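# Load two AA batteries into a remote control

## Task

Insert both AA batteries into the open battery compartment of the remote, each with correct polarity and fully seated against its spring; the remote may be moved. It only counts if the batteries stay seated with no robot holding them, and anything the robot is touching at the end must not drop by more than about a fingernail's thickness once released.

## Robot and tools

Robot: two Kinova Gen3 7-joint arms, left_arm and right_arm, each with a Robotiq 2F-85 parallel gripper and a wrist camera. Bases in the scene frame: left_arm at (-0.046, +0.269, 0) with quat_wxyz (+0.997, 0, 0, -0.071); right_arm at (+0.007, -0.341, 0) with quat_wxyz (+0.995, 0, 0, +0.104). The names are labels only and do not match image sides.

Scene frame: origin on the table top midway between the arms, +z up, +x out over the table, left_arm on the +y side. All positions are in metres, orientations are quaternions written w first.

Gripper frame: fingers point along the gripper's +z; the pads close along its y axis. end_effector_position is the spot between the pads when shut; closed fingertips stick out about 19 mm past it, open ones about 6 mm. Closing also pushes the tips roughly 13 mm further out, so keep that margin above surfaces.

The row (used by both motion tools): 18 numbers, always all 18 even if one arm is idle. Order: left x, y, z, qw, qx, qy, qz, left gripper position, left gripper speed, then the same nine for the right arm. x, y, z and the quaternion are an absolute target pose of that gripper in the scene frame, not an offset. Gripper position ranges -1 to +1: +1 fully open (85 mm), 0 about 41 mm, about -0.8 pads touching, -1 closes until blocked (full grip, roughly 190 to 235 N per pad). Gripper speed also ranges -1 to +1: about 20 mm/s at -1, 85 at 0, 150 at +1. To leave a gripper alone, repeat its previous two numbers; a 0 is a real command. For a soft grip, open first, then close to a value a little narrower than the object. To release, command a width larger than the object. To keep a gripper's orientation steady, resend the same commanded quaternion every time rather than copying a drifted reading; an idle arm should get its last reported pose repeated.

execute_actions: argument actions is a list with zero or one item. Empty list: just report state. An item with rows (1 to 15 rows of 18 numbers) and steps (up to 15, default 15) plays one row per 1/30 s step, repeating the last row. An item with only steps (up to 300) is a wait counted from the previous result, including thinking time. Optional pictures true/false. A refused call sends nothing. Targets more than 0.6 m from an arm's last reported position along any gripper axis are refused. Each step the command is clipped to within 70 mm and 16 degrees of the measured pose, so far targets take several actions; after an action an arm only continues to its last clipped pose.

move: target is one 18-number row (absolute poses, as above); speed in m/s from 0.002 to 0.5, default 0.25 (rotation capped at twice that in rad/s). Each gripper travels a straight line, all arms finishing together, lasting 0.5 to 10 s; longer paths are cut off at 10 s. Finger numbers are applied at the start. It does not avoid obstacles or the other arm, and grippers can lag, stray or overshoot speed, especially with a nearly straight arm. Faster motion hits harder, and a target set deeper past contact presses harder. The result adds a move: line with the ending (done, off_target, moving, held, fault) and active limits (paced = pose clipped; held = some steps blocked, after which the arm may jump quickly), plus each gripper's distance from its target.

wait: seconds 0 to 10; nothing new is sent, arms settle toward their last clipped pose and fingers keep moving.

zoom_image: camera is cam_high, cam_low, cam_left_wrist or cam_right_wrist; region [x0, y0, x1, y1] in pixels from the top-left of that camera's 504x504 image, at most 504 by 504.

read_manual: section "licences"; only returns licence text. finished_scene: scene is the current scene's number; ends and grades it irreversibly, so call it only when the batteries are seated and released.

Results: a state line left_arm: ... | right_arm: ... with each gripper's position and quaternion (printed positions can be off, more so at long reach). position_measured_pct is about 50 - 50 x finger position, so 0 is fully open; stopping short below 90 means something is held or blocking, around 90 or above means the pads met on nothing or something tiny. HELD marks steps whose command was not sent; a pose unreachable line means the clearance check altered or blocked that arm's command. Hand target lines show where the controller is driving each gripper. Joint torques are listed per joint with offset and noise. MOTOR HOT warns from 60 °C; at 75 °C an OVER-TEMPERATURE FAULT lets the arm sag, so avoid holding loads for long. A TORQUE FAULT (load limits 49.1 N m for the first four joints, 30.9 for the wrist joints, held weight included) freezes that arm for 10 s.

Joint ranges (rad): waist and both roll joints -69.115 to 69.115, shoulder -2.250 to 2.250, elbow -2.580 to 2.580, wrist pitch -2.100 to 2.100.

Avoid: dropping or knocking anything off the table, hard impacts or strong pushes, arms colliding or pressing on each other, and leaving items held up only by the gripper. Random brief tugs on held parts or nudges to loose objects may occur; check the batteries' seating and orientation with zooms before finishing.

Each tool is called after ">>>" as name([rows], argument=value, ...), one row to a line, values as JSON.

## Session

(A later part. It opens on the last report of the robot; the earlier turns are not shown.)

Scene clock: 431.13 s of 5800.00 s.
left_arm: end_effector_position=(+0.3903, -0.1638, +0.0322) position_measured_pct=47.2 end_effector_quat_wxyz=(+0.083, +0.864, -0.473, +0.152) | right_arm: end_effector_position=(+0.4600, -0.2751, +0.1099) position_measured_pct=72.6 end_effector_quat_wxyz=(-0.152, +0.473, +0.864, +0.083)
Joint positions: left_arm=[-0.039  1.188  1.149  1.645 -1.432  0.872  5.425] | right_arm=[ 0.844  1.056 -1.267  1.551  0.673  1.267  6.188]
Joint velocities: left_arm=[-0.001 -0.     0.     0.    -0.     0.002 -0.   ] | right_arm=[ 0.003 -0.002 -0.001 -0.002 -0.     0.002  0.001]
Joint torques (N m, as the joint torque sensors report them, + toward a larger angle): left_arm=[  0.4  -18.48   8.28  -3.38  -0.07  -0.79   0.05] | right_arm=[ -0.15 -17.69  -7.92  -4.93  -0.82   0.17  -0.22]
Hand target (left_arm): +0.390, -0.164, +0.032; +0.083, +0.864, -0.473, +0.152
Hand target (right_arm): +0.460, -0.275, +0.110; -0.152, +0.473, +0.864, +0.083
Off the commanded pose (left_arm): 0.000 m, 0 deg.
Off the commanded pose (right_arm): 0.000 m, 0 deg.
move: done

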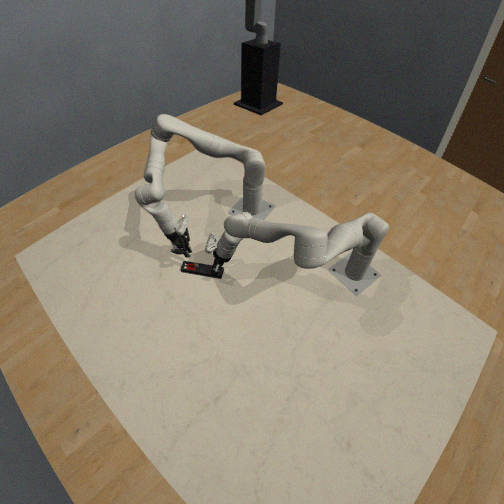

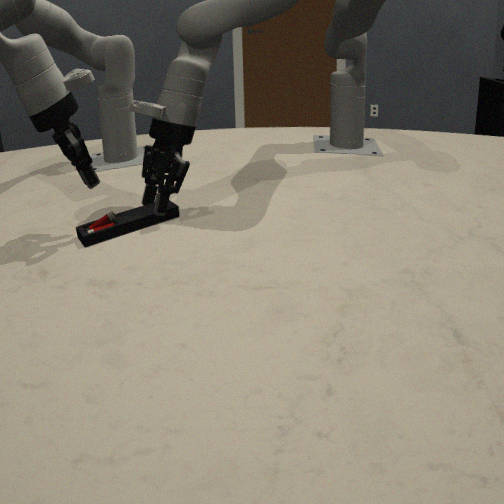

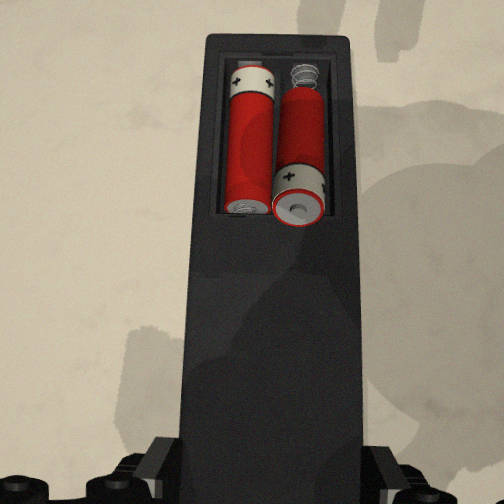

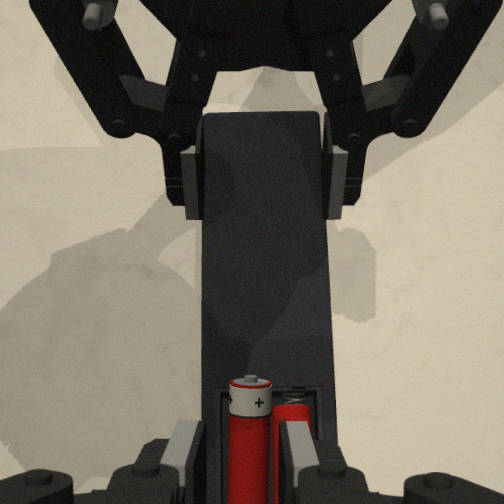

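>>> move(target=[0.390,-0.164,0.032,0.0835,0.864,-0.473,0.152,-1,0,0.446,-0.252,0.075,-0.0835,0.864,-0.473,-0.152,-1,0])

>>> move(target=[0.390,-0.164,0.032,0.0835,0.864,-0.473,0.152,-1,0,0.444,-0.250,0.056,-0.0835,0.864,-0.473,-0.152,-1,0], speed=0.03)

Scene clock: 457.57 s of 5800.00 s.
left_arm: end_effector_position=(+0.3903, -0.1638, +0.0322) position_measured_pct=47.2 end_effector_quat_wxyz=(+0.083, +0.864, -0.473, +0.152) | right_arm: end_effector_position=(+0.4455, -0.2521, +0.0744) position_measured_pct=91.7 end_effector_quat_wxyz=(-0.082, +0.864, -0.472, -0.152)
Joint positions: left_arm=[-0.04   1.189  1.151  1.645 -1.433  0.874  5.426] | right_arm=[ 0.421  0.769 -0.423  1.648 -0.027  0.927  3.608]
Joint velocities: left_arm=[ 0.     0.     0.    -0.     0.001  0.001 -0.   ] | right_arm=[-0.003 -0.001  0.     0.    -0.001  0.001 -0.004]
Joint torques (N m, as the joint torque sensors report them, + toward a larger angle): left_arm=[  0.42 -18.27   8.36  -3.32   0.05  -0.8    0.03] | right_arm=[ -0.19 -18.22  -2.98  -6.27  -0.59   0.48  -0.05]
Hand target (left_arm): +0.390, -0.164, +0.032; +0.083, +0.864, -0.473, +0.152
Hand target (right_arm): +0.445, -0.252, +0.074; -0.082, +0.864, -0.472, -0.152
Off the commanded pose (left_arm): 0.000 m, 0 deg.
Off the commanded pose (right_arm): 0.001 m, 0 deg.
After step 90, 16.73 s passed at rest.
move: done

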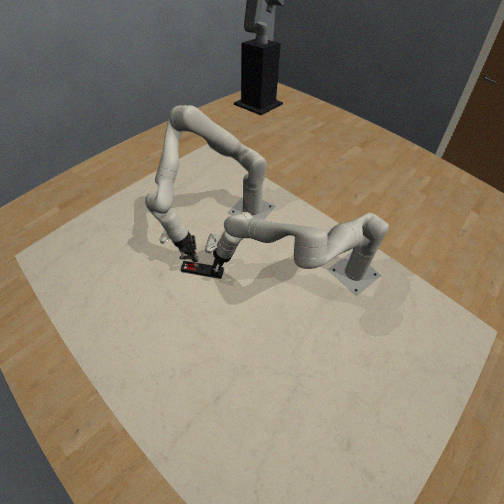

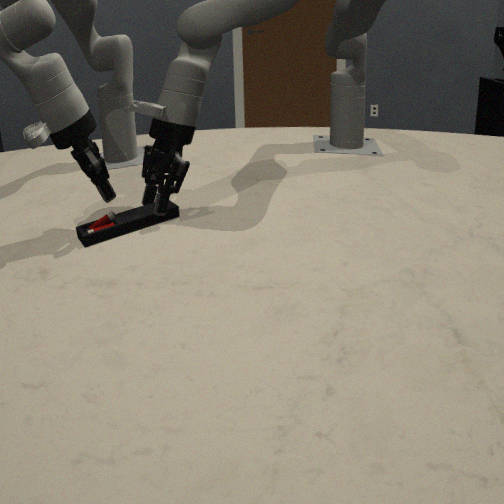

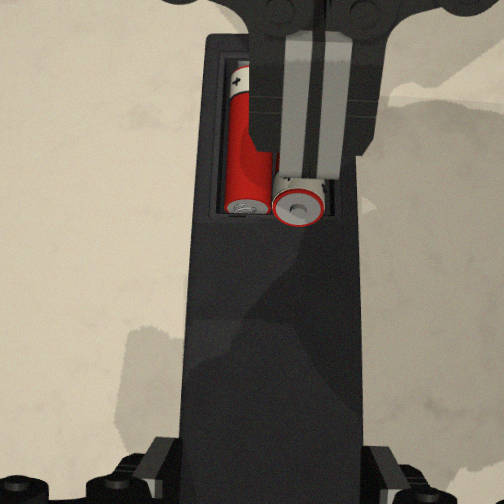

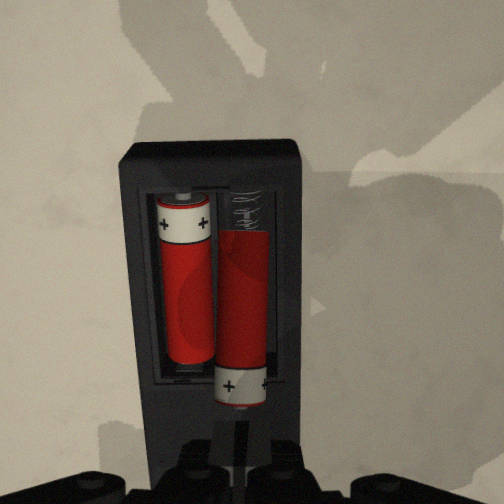

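Scene clock: 458.43 s of 5800.00 s.
left_arm: end_effector_position=(+0.3903, -0.1638, +0.0322) position_measured_pct=47.2 end_effector_quat_wxyz=(+0.083, +0.864, -0.473, +0.152) | right_arm: end_effector_position=(+0.4440, -0.2500, +0.0562) position_measured_pct=91.7 end_effector_quat_wxyz=(-0.084, +0.864, -0.473, -0.152)
Joint positions: left_arm=[-0.04   1.19   1.151  1.645 -1.433  0.874  5.426] | right_arm=[ 0.416  0.799 -0.419  1.666 -0.022  0.878  3.609]
Joint velocities: left_arm=[ 0.    -0.002  0.001  0.001 -0.001  0.001  0.001] | right_arm=[-0.001  0.003 -0.     0.001  0.001 -0.003 -0.   ]
Joint torques (N m, as the joint torque sensors report them, + toward a larger angle): left_arm=[  0.15 -18.55   8.66  -3.45   0.09  -0.87   0.05] | right_arm=[ -0.11 -18.45  -3.07  -5.76  -0.59   0.32  -0.27]
Hand target (left_arm): +0.390, -0.164, +0.032; +0.083, +0.864, -0.473, +0.152
Hand target (right_arm): +0.444, -0.250, +0.056; -0.084, +0.864, -0.473, -0.152
Off the commanded pose (left_arm): 0.000 m, 0 deg.
Off the commanded pose (right_arm): 0.000 m, 0 deg.
move: done

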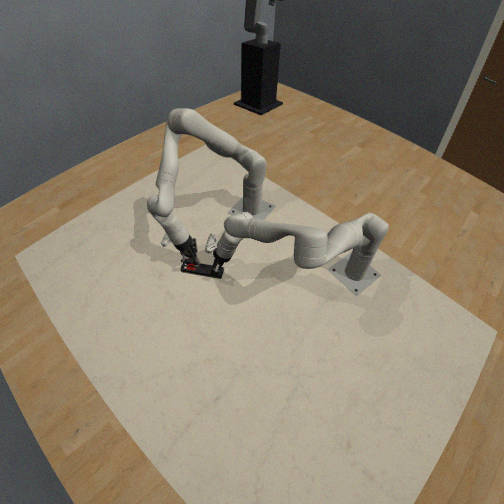

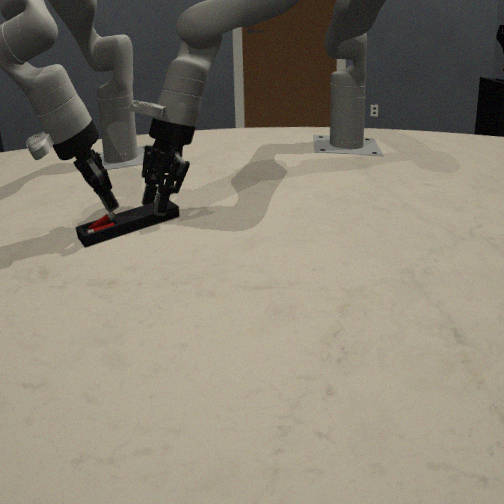

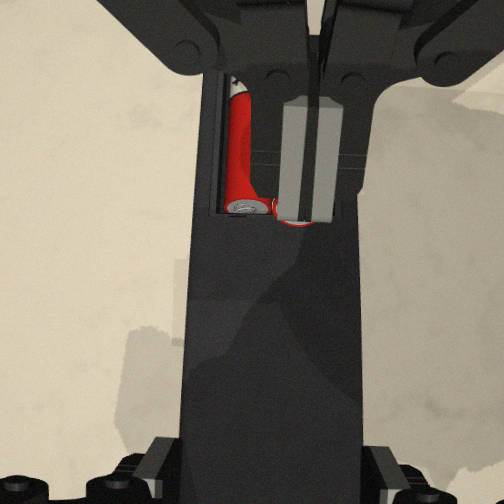

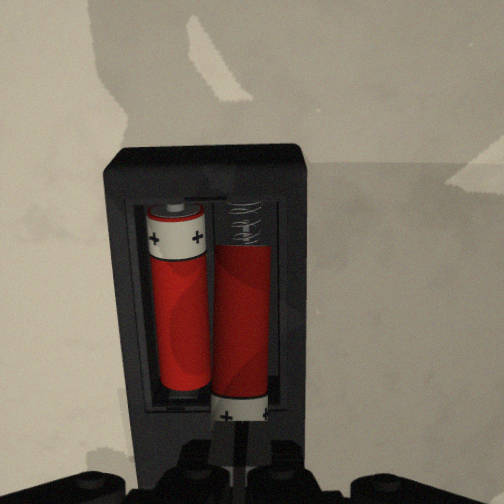

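>>> move(target=[0.390,-0.164,0.032,0.0835,0.864,-0.473,0.152,-1,0,0.445,-0.252,0.049,-0.0835,0.864,-0.473,-0.152,-1,0], speed=0.01)

>>> move(target=[0.390,-0.164,0.032,0.0835,0.864,-0.473,0.152,-1,0,0.451,-0.261,0.037,-0.0835,0.864,-0.473,-0.152,-1,0], speed=0.01)

>>> move(target=[0.390,-0.164,0.032,0.0835,0.864,-0.473,0.152,-1,0,0.46,-0.28,0.10,-0.0835,0.864,-0.473,-0.152,-1,0], speed=0.1)

Scene clock: 469.27 s of 5800.00 s.
left_arm: end_effector_position=(+0.3903, -0.1638, +0.0322) position_measured_pct=47.2 end_effector_quat_wxyz=(+0.083, +0.864, -0.473, +0.152) | right_arm: end_effector_position=(+0.4466, -0.2492, +0.0537) position_measured_pct=91.7 end_effector_quat_wxyz=(-0.086, +0.865, -0.472, -0.150)
Joint positions: left_arm=[-0.04   1.19   1.151  1.645 -1.434  0.874  5.426] | right_arm=[ 0.416  0.805 -0.419  1.664 -0.022  0.87   3.615]
Joint velocities: left_arm=[ 0.001  0.001  0.    -0.     0.001 -0.001 -0.   ] | right_arm=[ 0.001 -0.002  0.003  0.    -0.003  0.001  0.002]
Joint torques (N m, as the joint torque sensors report them, + toward a larger angle): left_arm=[  0.21 -18.49   8.62  -3.29   0.31  -0.71  -0.02] | right_arm=[  0.7  -11.73  -0.1   -4.32   1.3   -1.2    0.  ]
Hand target (left_arm): +0.390, -0.164, +0.032; +0.083, +0.864, -0.473, +0.152
Hand target (right_arm): +0.445, -0.252, +0.049; -0.083, +0.864, -0.473, -0.152
Off the commanded pose (left_arm): 0.000 m, 0 deg.
Off the commanded pose (right_arm): 0.006 m, 0 deg.
After step 90, 6.87 s passed at rest.
move: off_target (right_arm)

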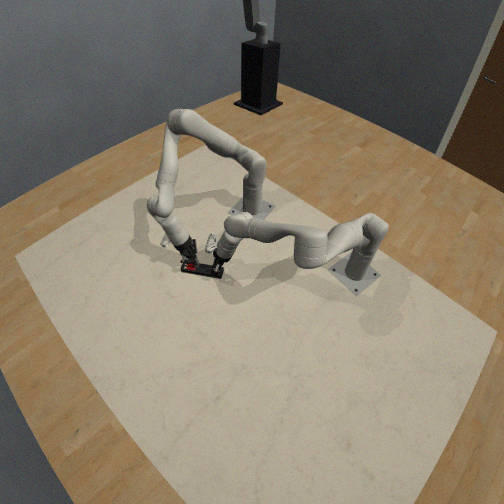

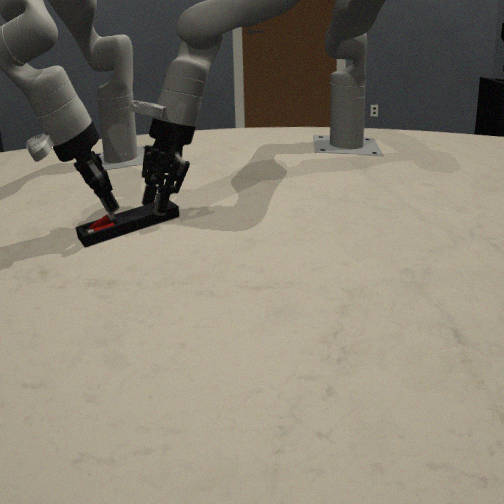

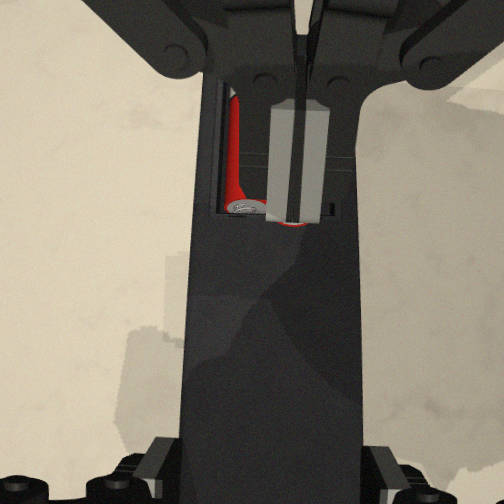

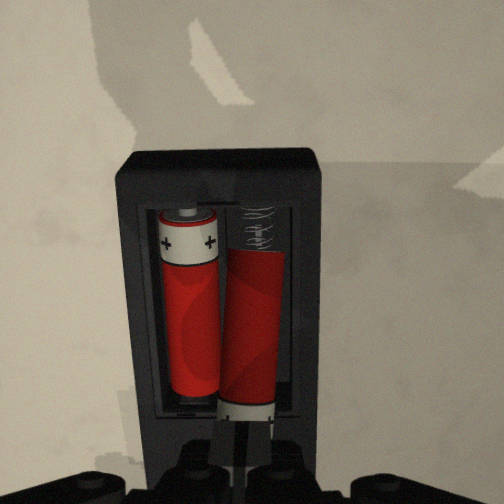

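Scene clock: 471.57 s of 5800.00 s.
left_arm: end_effector_position=(+0.3903, -0.1638, +0.0322) position_measured_pct=47.2 end_effector_quat_wxyz=(+0.083, +0.864, -0.473, +0.152) | right_arm: end_effector_position=(+0.4564, -0.2568, +0.0492) position_measured_pct=91.7 end_effector_quat_wxyz=(-0.090, +0.865, -0.471, -0.145)
Joint positions: left_arm=[-0.04   1.19   1.152  1.645 -1.434  0.875  5.426] | right_arm=[ 0.424  0.82  -0.409  1.643 -0.022  0.868  3.638]
Joint velocities: left_arm=[-0.    -0.001  0.     0.     0.001  0.001  0.002] | right_arm=[-0.002 -0.001  0.006 -0.    -0.005  0.001  0.005]
Joint torques (N m, as the joint torque sensors report them, + toward a larger angle): left_arm=[  0.31 -18.71   8.26  -3.26   0.11  -0.79   0.22] | right_arm=[ 0.18 -1.81  3.04 -1.6   2.77 -3.21 -0.07]
Hand target (left_arm): +0.390, -0.164, +0.032; +0.083, +0.864, -0.473, +0.152
Hand target (right_arm): +0.451, -0.261, +0.037; -0.083, +0.864, -0.473, -0.152
Off the commanded pose (left_arm): 0.000 m, 0 deg.
Off the commanded pose (right_arm): 0.014 m, 1 deg.
move: off_target (right_arm)

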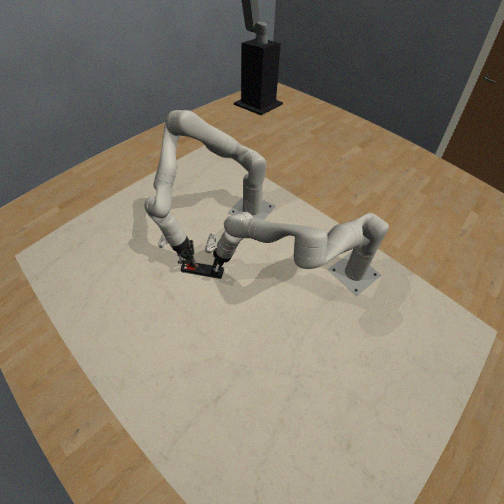

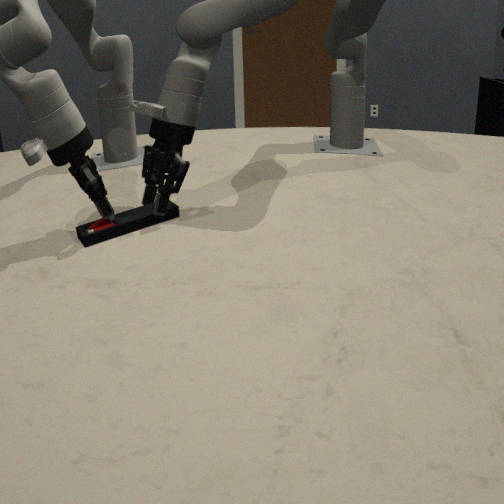

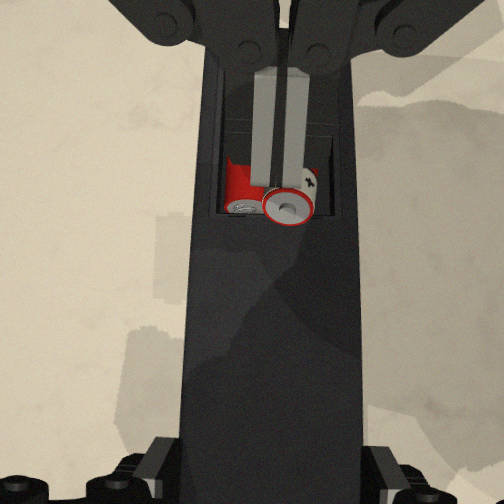

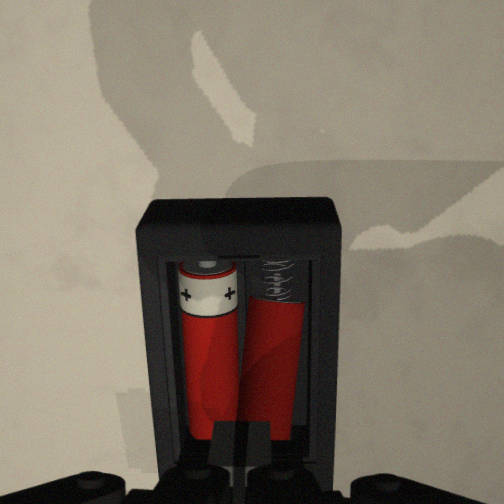

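Scene clock: 472.50 s of 5800.00 s.
left_arm: end_effector_position=(+0.3903, -0.1638, +0.0322) position_measured_pct=47.2 end_effector_quat_wxyz=(+0.083, +0.864, -0.473, +0.152) | right_arm: end_effector_position=(+0.4601, -0.2801, +0.0999) position_measured_pct=91.7 end_effector_quat_wxyz=(-0.083, +0.864, -0.473, -0.152)
Joint positions: left_arm=[-0.04   1.191  1.152  1.645 -1.435  0.875  5.426] | right_arm=[ 0.465  0.75  -0.413  1.573 -0.034  1.032  3.654]
Joint velocities: left_arm=[-0.001  0.     0.001 -0.     0.001 -0.001 -0.002] | right_arm=[ 0.002 -0.003  0.    -0.002 -0.001  0.003  0.   ]
Joint torques (N m, as the joint torque sensors report them, + toward a larger angle): left_arm=[  0.49 -18.48   8.78  -3.28   0.07  -0.9    0.16] | right_arm=[  0.13 -18.23  -3.18  -6.74  -0.65   0.55  -0.09]
Hand target (left_arm): +0.390, -0.164, +0.032; +0.083, +0.864, -0.473, +0.152
Hand target (right_arm): +0.460, -0.280, +0.100; -0.083, +0.864, -0.473, -0.152
Off the commanded pose (left_arm): 0.000 m, 0 deg.
Off the commanded pose (right_arm): 0.000 m, 0 deg.
move: done

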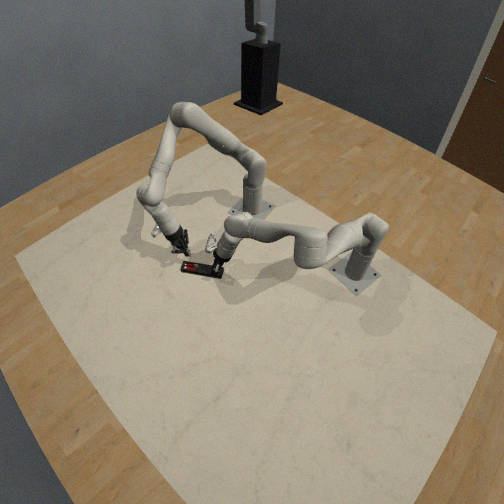

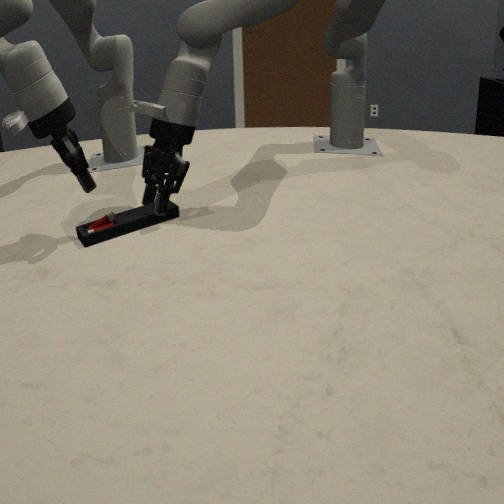

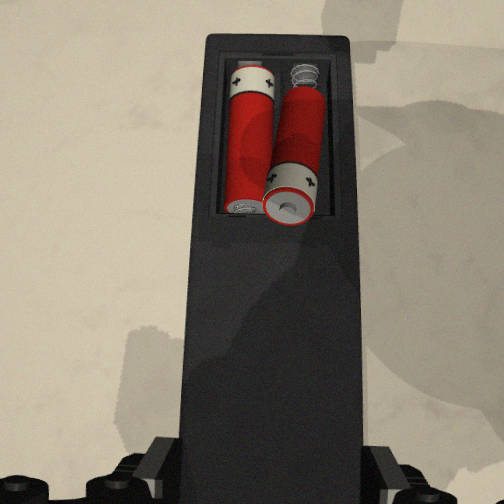

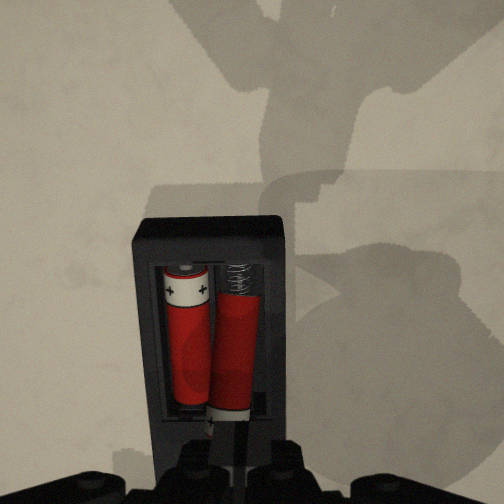

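>>> move(target=[0.390,-0.164,0.032,0.0835,0.864,-0.473,0.152,-1,0,0.4415,-0.240,0.062,-0.0835,0.864,-0.473,-0.152,-1,0], speed=0.1)

>>> move(target=[0.390,-0.164,0.032,0.0835,0.864,-0.473,0.152,-1,0,0.4415,-0.240,0.048,-0.0835,0.864,-0.473,-0.152,-1,0], speed=0.015)

Scene clock: 494.57 s of 5800.00 s.
left_arm: end_effector_position=(+0.3903, -0.1638, +0.0322) position_measured_pct=47.2 end_effector_quat_wxyz=(+0.083, +0.864, -0.473, +0.152) | right_arm: end_effector_position=(+0.4414, -0.2400, +0.0621) position_measured_pct=91.7 end_effector_quat_wxyz=(-0.084, +0.864, -0.473, -0.152)
Joint positions: left_arm=[-0.04   1.191  1.153  1.645 -1.435  0.876  5.426] | right_arm=[ 0.395  0.784 -0.416  1.672 -0.035  0.88   3.597]
Joint velocities: left_arm=[-0.001  0.     0.    -0.001  0.002 -0.     0.001] | right_arm=[-0.003  0.001 -0.001  0.001  0.001 -0.004 -0.001]
Joint torques (N m, as the joint torque sensors report them, + toward a larger angle): left_arm=[  0.32 -18.56   8.41  -3.42  -0.1   -1.1    0.  ] | right_arm=[ -0.45 -17.92  -3.07  -5.75  -0.22   0.61  -0.12]
Hand target (left_arm): +0.390, -0.164, +0.032; +0.083, +0.864, -0.473, +0.152
Hand target (right_arm): +0.441, -0.240, +0.062; -0.084, +0.864, -0.473, -0.152
Off the commanded pose (left_arm): 0.000 m, 0 deg.
Off the commanded pose (right_arm): 0.000 m, 0 deg.
After step 90, 18.10 s passed at rest.
move: done

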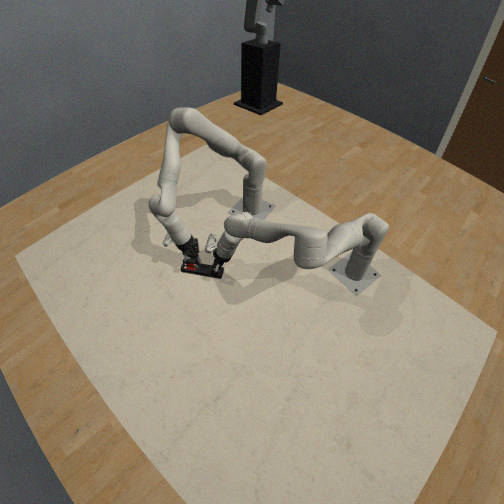

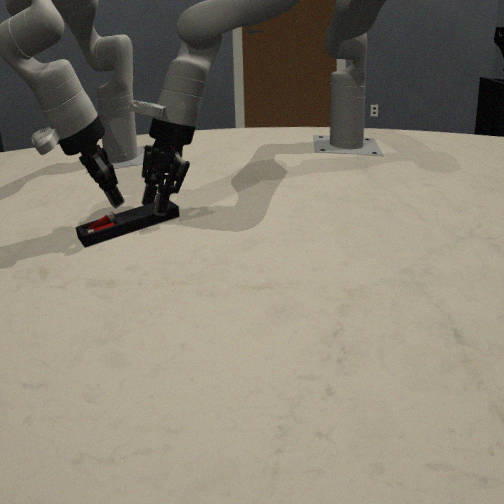

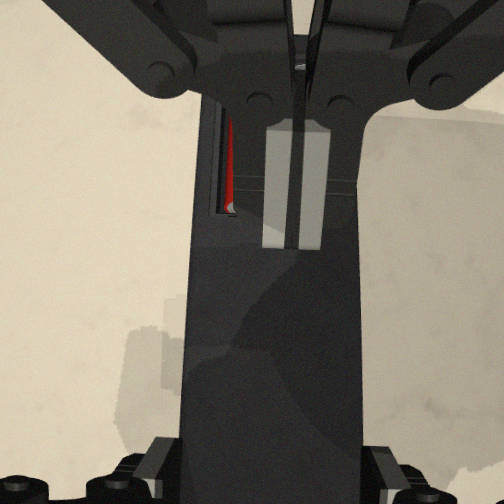

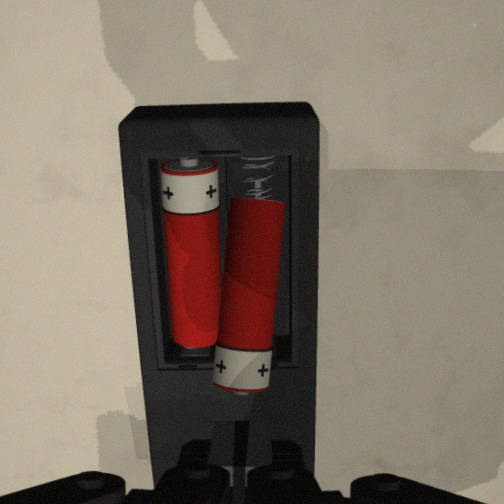

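Scene clock: 495.73 s of 5800.00 s.
left_arm: end_effector_position=(+0.3903, -0.1639, +0.0322) position_measured_pct=47.2 end_effector_quat_wxyz=(+0.083, +0.864, -0.473, +0.152) | right_arm: end_effector_position=(+0.4414, -0.2395, +0.0484) position_measured_pct=91.7 end_effector_quat_wxyz=(-0.084, +0.864, -0.473, -0.152)
Joint positions: left_arm=[-0.04   1.191  1.153  1.645 -1.435  0.876  5.426] | right_arm=[ 0.391  0.809 -0.411  1.679 -0.029  0.849  3.6  ]
Joint velocities: left_arm=[-0.    -0.001  0.001  0.001  0.001 -0.     0.003] | right_arm=[-0.001  0.006 -0.     0.001  0.    -0.001  0.001]
Joint torques (N m, as the joint torque sensors report them, + toward a larger angle): left_arm=[  0.73 -18.53   8.42  -2.96   0.22  -0.71  -0.04] | right_arm=[  0.08 -18.26  -2.64  -5.76  -0.21   0.28  -0.12]
Hand target (left_arm): +0.390, -0.164, +0.032; +0.083, +0.864, -0.473, +0.152
Hand target (right_arm): +0.441, -0.240, +0.048; -0.084, +0.864, -0.473, -0.152
Off the commanded pose (left_arm): 0.000 m, 0 deg.
Off the commanded pose (right_arm): 0.001 m, 0 deg.
move: done

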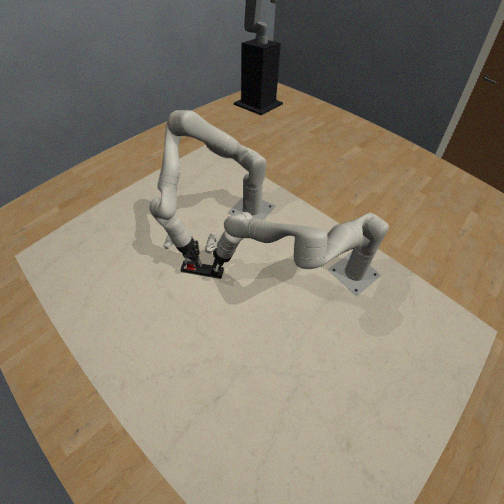

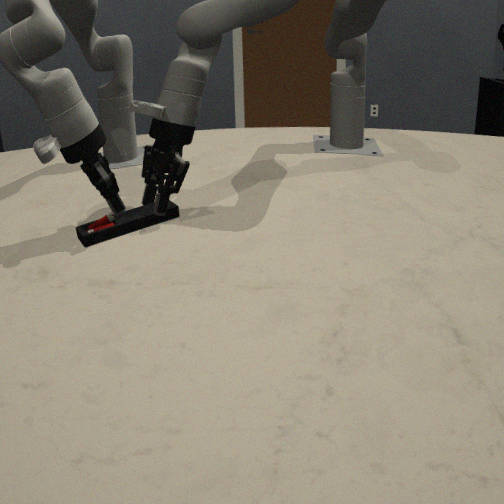

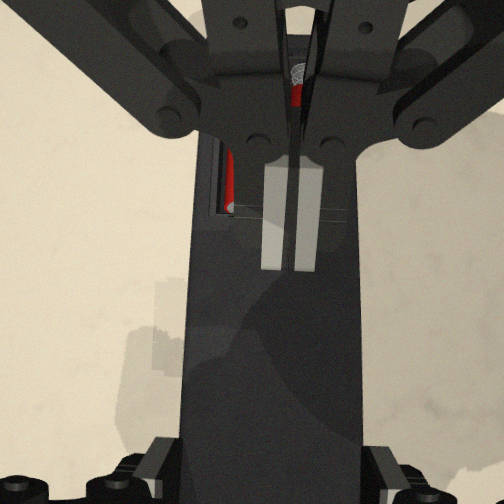

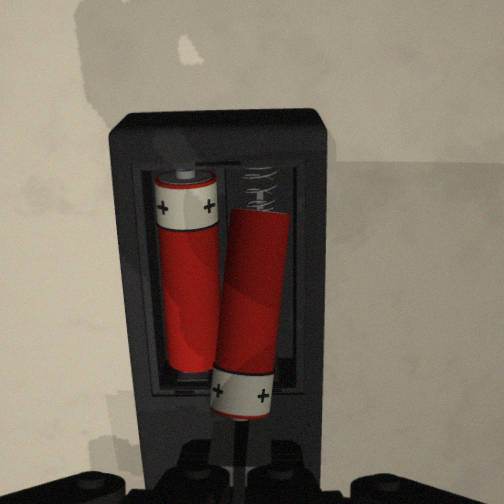

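>>> move(target=[0.390,-0.164,0.032,0.0835,0.864,-0.473,0.152,-1,0,0.445,-0.254,0.046,-0.0835,0.864,-0.473,-0.152,-1,0], speed=0.01)

Scene clock: 503.00 s of 5800.00 s.
left_arm: end_effector_position=(+0.3909, -0.1666, +0.0337) position_measured_pct=47.2 end_effector_quat_wxyz=(+0.085, +0.863, -0.473, +0.155) | right_arm: end_effector_position=(+0.4423, -0.2494, +0.0464) position_measured_pct=91.7 end_effector_quat_wxyz=(-0.084, +0.865, -0.470, -0.156)
Joint positions: left_arm=[-0.039  1.19   1.153  1.642 -1.436  0.871  5.426] | right_arm=[ 0.411  0.818 -0.41   1.669 -0.028  0.863  3.626]
Joint velocities: left_arm=[ 0.001 -0.003 -0.002  0.001  0.002 -0.003  0.   ] | right_arm=[-0.     0.     0.003 -0.    -0.003  0.001  0.004]
Joint torques (N m, as the joint torque sensors report them, + toward a larger angle): left_arm=[ -0.81 -18.76   7.02  -1.21   0.6    0.82   0.05] | right_arm=[  2.79 -19.     0.03  -7.34   1.1   -0.55  -0.09]
Hand target (left_arm): +0.390, -0.164, +0.032; +0.083, +0.864, -0.473, +0.152
Hand target (right_arm): +0.445, -0.254, +0.046; -0.083, +0.864, -0.473, -0.152
Off the commanded pose (left_arm): 0.003 m, 0 deg.
Off the commanded pose (right_arm): 0.005 m, 1 deg.
After step 90, 2.53 s passed at rest.
move: off_target (right_arm)

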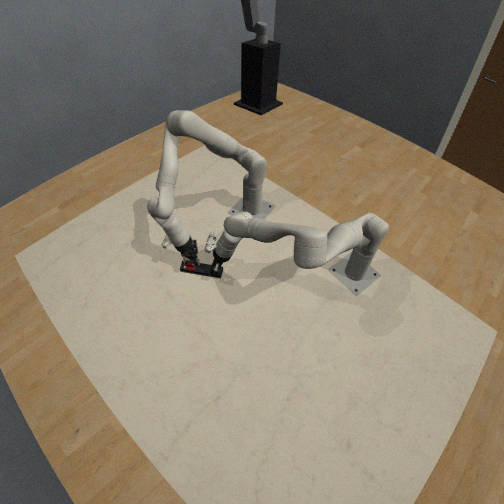

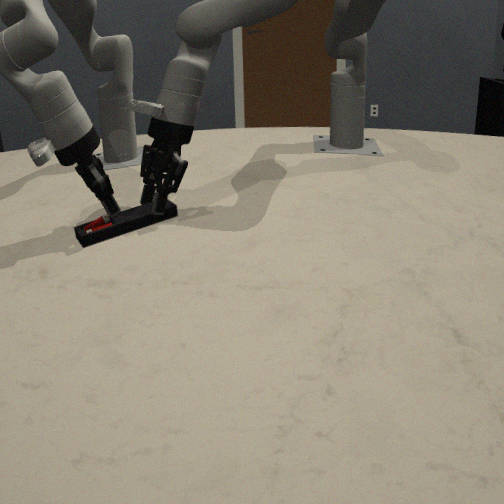

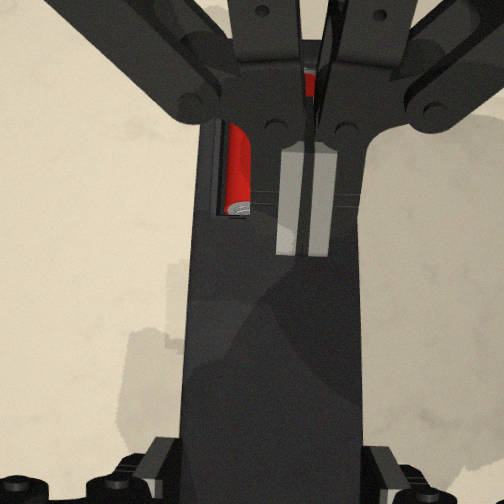

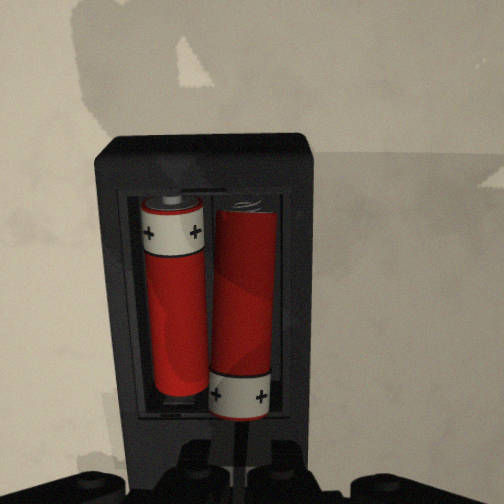

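>>> move(target=[0.390,-0.164,0.032,0.0835,0.864,-0.473,0.152,-1,0,0.445,-0.255,0.053,-0.0835,0.864,-0.473,-0.152,-1,0], speed=0.01)

>>> move(target=[0.390,-0.164,0.032,0.0835,0.864,-0.473,0.152,-1,0,0.447,-0.262,0.038,-0.0835,0.864,-0.473,-0.152,-1,0], speed=0.01)

>>> move(target=[0.390,-0.164,0.032,0.0835,0.864,-0.473,0.152,-1,0,0.455,-0.28,0.10,-0.0835,0.864,-0.473,-0.152,-1,0], speed=0.1)

Scene clock: 522.03 s of 5800.00 s.
left_arm: end_effector_position=(+0.3907, -0.1665, +0.0336) position_measured_pct=47.2 end_effector_quat_wxyz=(+0.085, +0.863, -0.473, +0.154) | right_arm: end_effector_position=(+0.4429, -0.2510, +0.0535) position_measured_pct=91.7 end_effector_quat_wxyz=(-0.084, +0.865, -0.471, -0.155)
Joint positions: left_arm=[-0.038  1.189  1.151  1.643 -1.434  0.869  5.425] | right_arm=[ 0.414  0.804 -0.409  1.666 -0.033  0.879  3.628]
Joint velocities: left_arm=[ 0.    -0.001 -0.003  0.    -0.    -0.002 -0.002] | right_arm=[-0.    -0.002  0.001 -0.    -0.003  0.001  0.002]
Joint torques (N m, as the joint torque sensors report them, + toward a larger angle): left_arm=[ -1.01 -18.59   7.48  -1.46   0.6    0.07   0.14] | right_arm=[  2.65 -18.69   0.03  -7.04   0.97  -0.24  -0.22]
Hand target (left_arm): +0.390, -0.164, +0.032; +0.083, +0.864, -0.473, +0.152
Hand target (right_arm): +0.445, -0.255, +0.053; -0.083, +0.864, -0.473, -0.152
Off the commanded pose (left_arm): 0.003 m, 0 deg.
Off the commanded pose (right_arm): 0.005 m, 0 deg.
After step 90, 14.90 s passed at rest.
move: off_target (right_arm)

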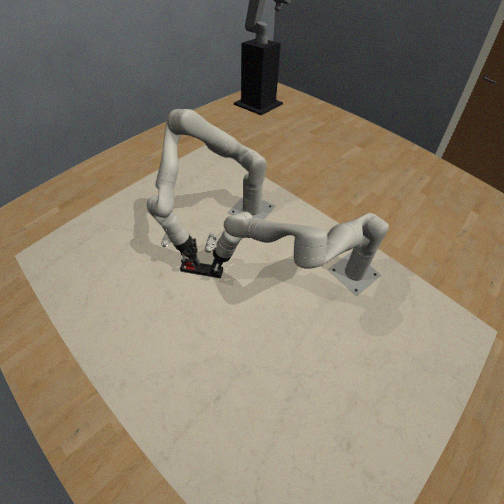

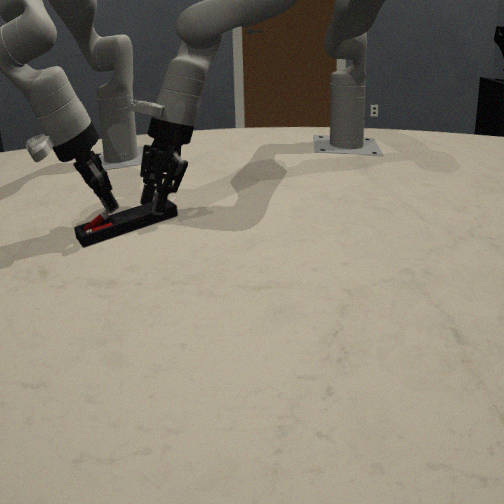

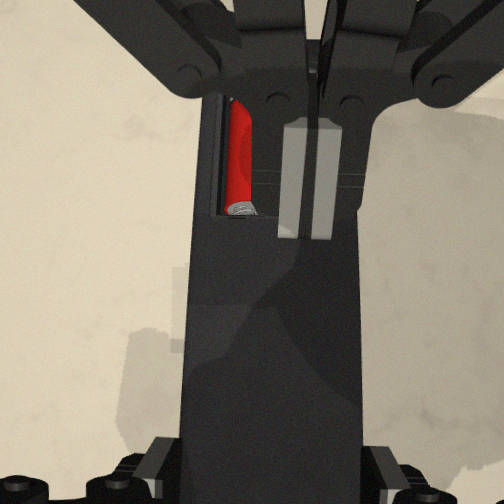

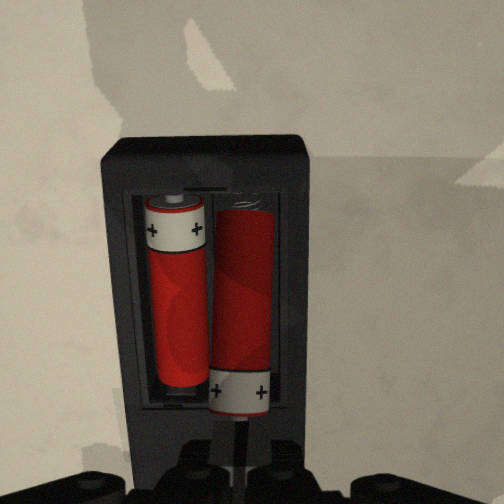

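Scene clock: 524.20 s of 5800.00 s.
left_arm: end_effector_position=(+0.3915, -0.1677, +0.0331) position_measured_pct=47.2 end_effector_quat_wxyz=(+0.086, +0.863, -0.473, +0.155) | right_arm: end_effector_position=(+0.4422, -0.2529, +0.0411) position_measured_pct=91.7 end_effector_quat_wxyz=(-0.085, +0.866, -0.467, -0.158)
Joint positions: left_arm=[-0.036  1.188  1.146  1.64  -1.434  0.863  5.424] | right_arm=[ 0.416  0.83  -0.402  1.667 -0.034  0.86   3.649]
Joint velocities: left_arm=[ 0.     0.    -0.002  0.001  0.001 -0.002 -0.001] | right_arm=[-0.003  0.     0.006  0.001 -0.006 -0.     0.005]
Joint torques (N m, as the joint torque sensors report them, + toward a larger angle): left_arm=[ -1.6  -20.07   7.99   0.51   2.05   1.66   0.22] | right_arm=[  5.46 -15.6    4.18  -9.11   3.09  -2.95  -0.17]
Hand target (left_arm): +0.390, -0.164, +0.032; +0.083, +0.864, -0.473, +0.152
Hand target (right_arm): +0.447, -0.262, +0.038; -0.083, +0.864, -0.473, -0.152
Off the commanded pose (left_arm): 0.004 m, 1 deg.
Off the commanded pose (right_arm): 0.011 m, 1 deg.
move: off_target (left_arm, right_arm)

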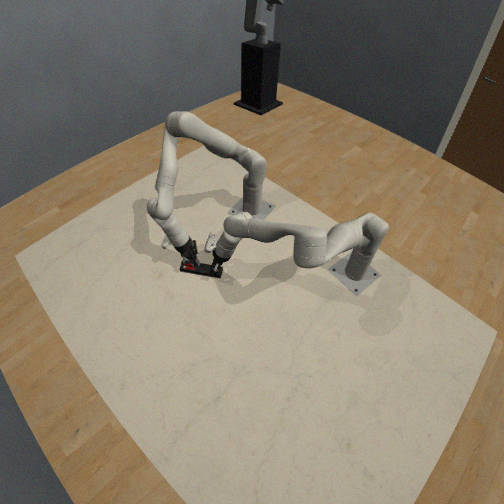

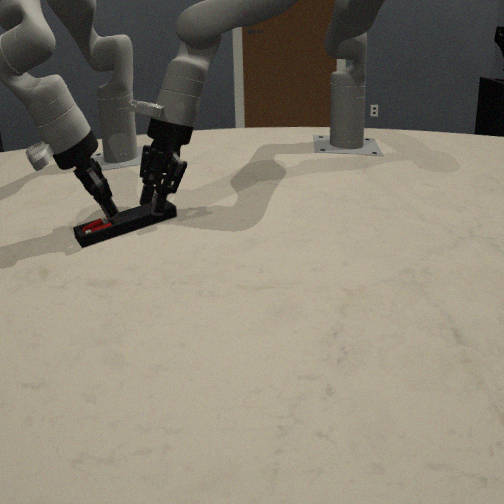

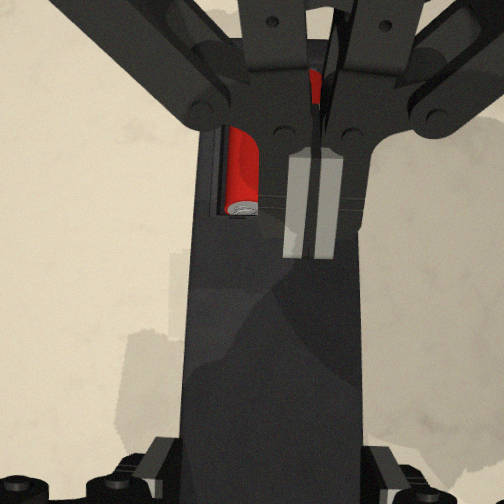

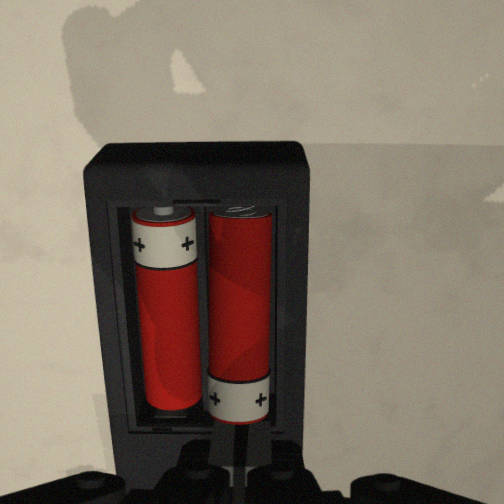

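Scene clock: 525.27 s of 5800.00 s.
left_arm: end_effector_position=(+0.3900, -0.1643, +0.0322) position_measured_pct=47.2 end_effector_quat_wxyz=(+0.084, +0.864, -0.473, +0.152) | right_arm: end_effector_position=(+0.4551, -0.2801, +0.0999) position_measured_pct=91.7 end_effector_quat_wxyz=(-0.083, +0.864, -0.473, -0.152)
Joint positions: left_arm=[-0.038  1.186  1.145  1.645 -1.429  0.868  5.424] | right_arm=[ 0.461  0.739 -0.402  1.593 -0.045  1.021  3.663]
Joint velocities: left_arm=[ 0.001 -0.    -0.     0.001  0.    -0.     0.001] | right_arm=[ 0.003 -0.001  0.    -0.001 -0.001  0.002  0.   ]
Joint torques (N m, as the joint torque sensors report them, + toward a larger angle): left_arm=[ -0.08 -18.6    8.45  -3.39   0.33  -0.57   0.14] | right_arm=[ -0.41 -18.27  -2.62  -6.56  -0.47   0.48  -0.26]
Hand target (left_arm): +0.390, -0.164, +0.032; +0.084, +0.864, -0.473, +0.152
Hand target (right_arm): +0.455, -0.280, +0.100; -0.083, +0.864, -0.473, -0.152
Off the commanded pose (left_arm): 0.000 m, 0 deg.
Off the commanded pose (right_arm): 0.000 m, 0 deg.
move: done

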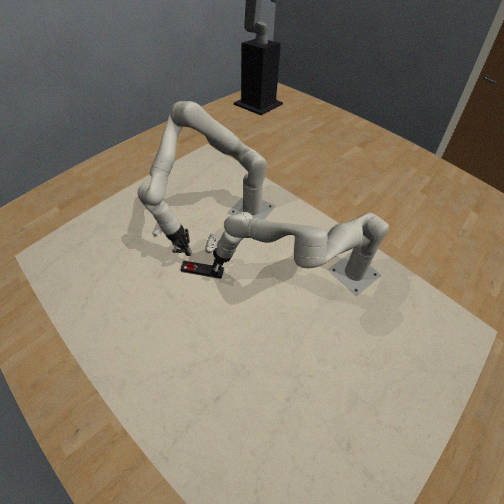

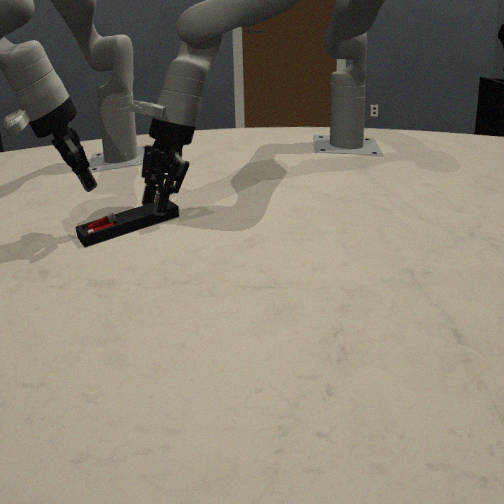

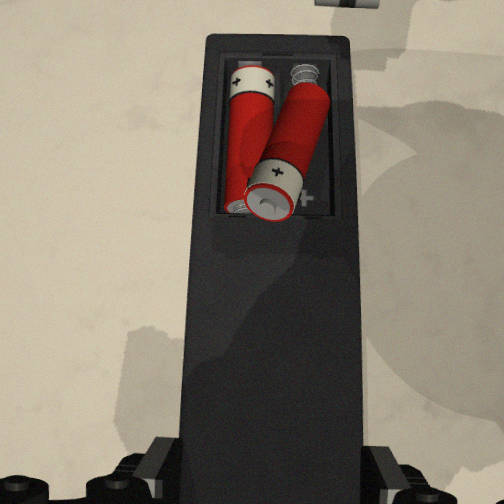

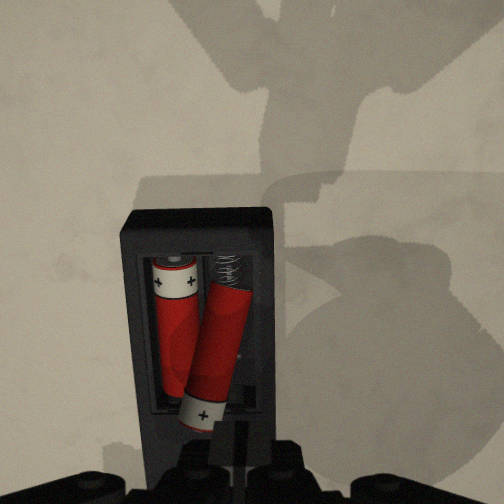

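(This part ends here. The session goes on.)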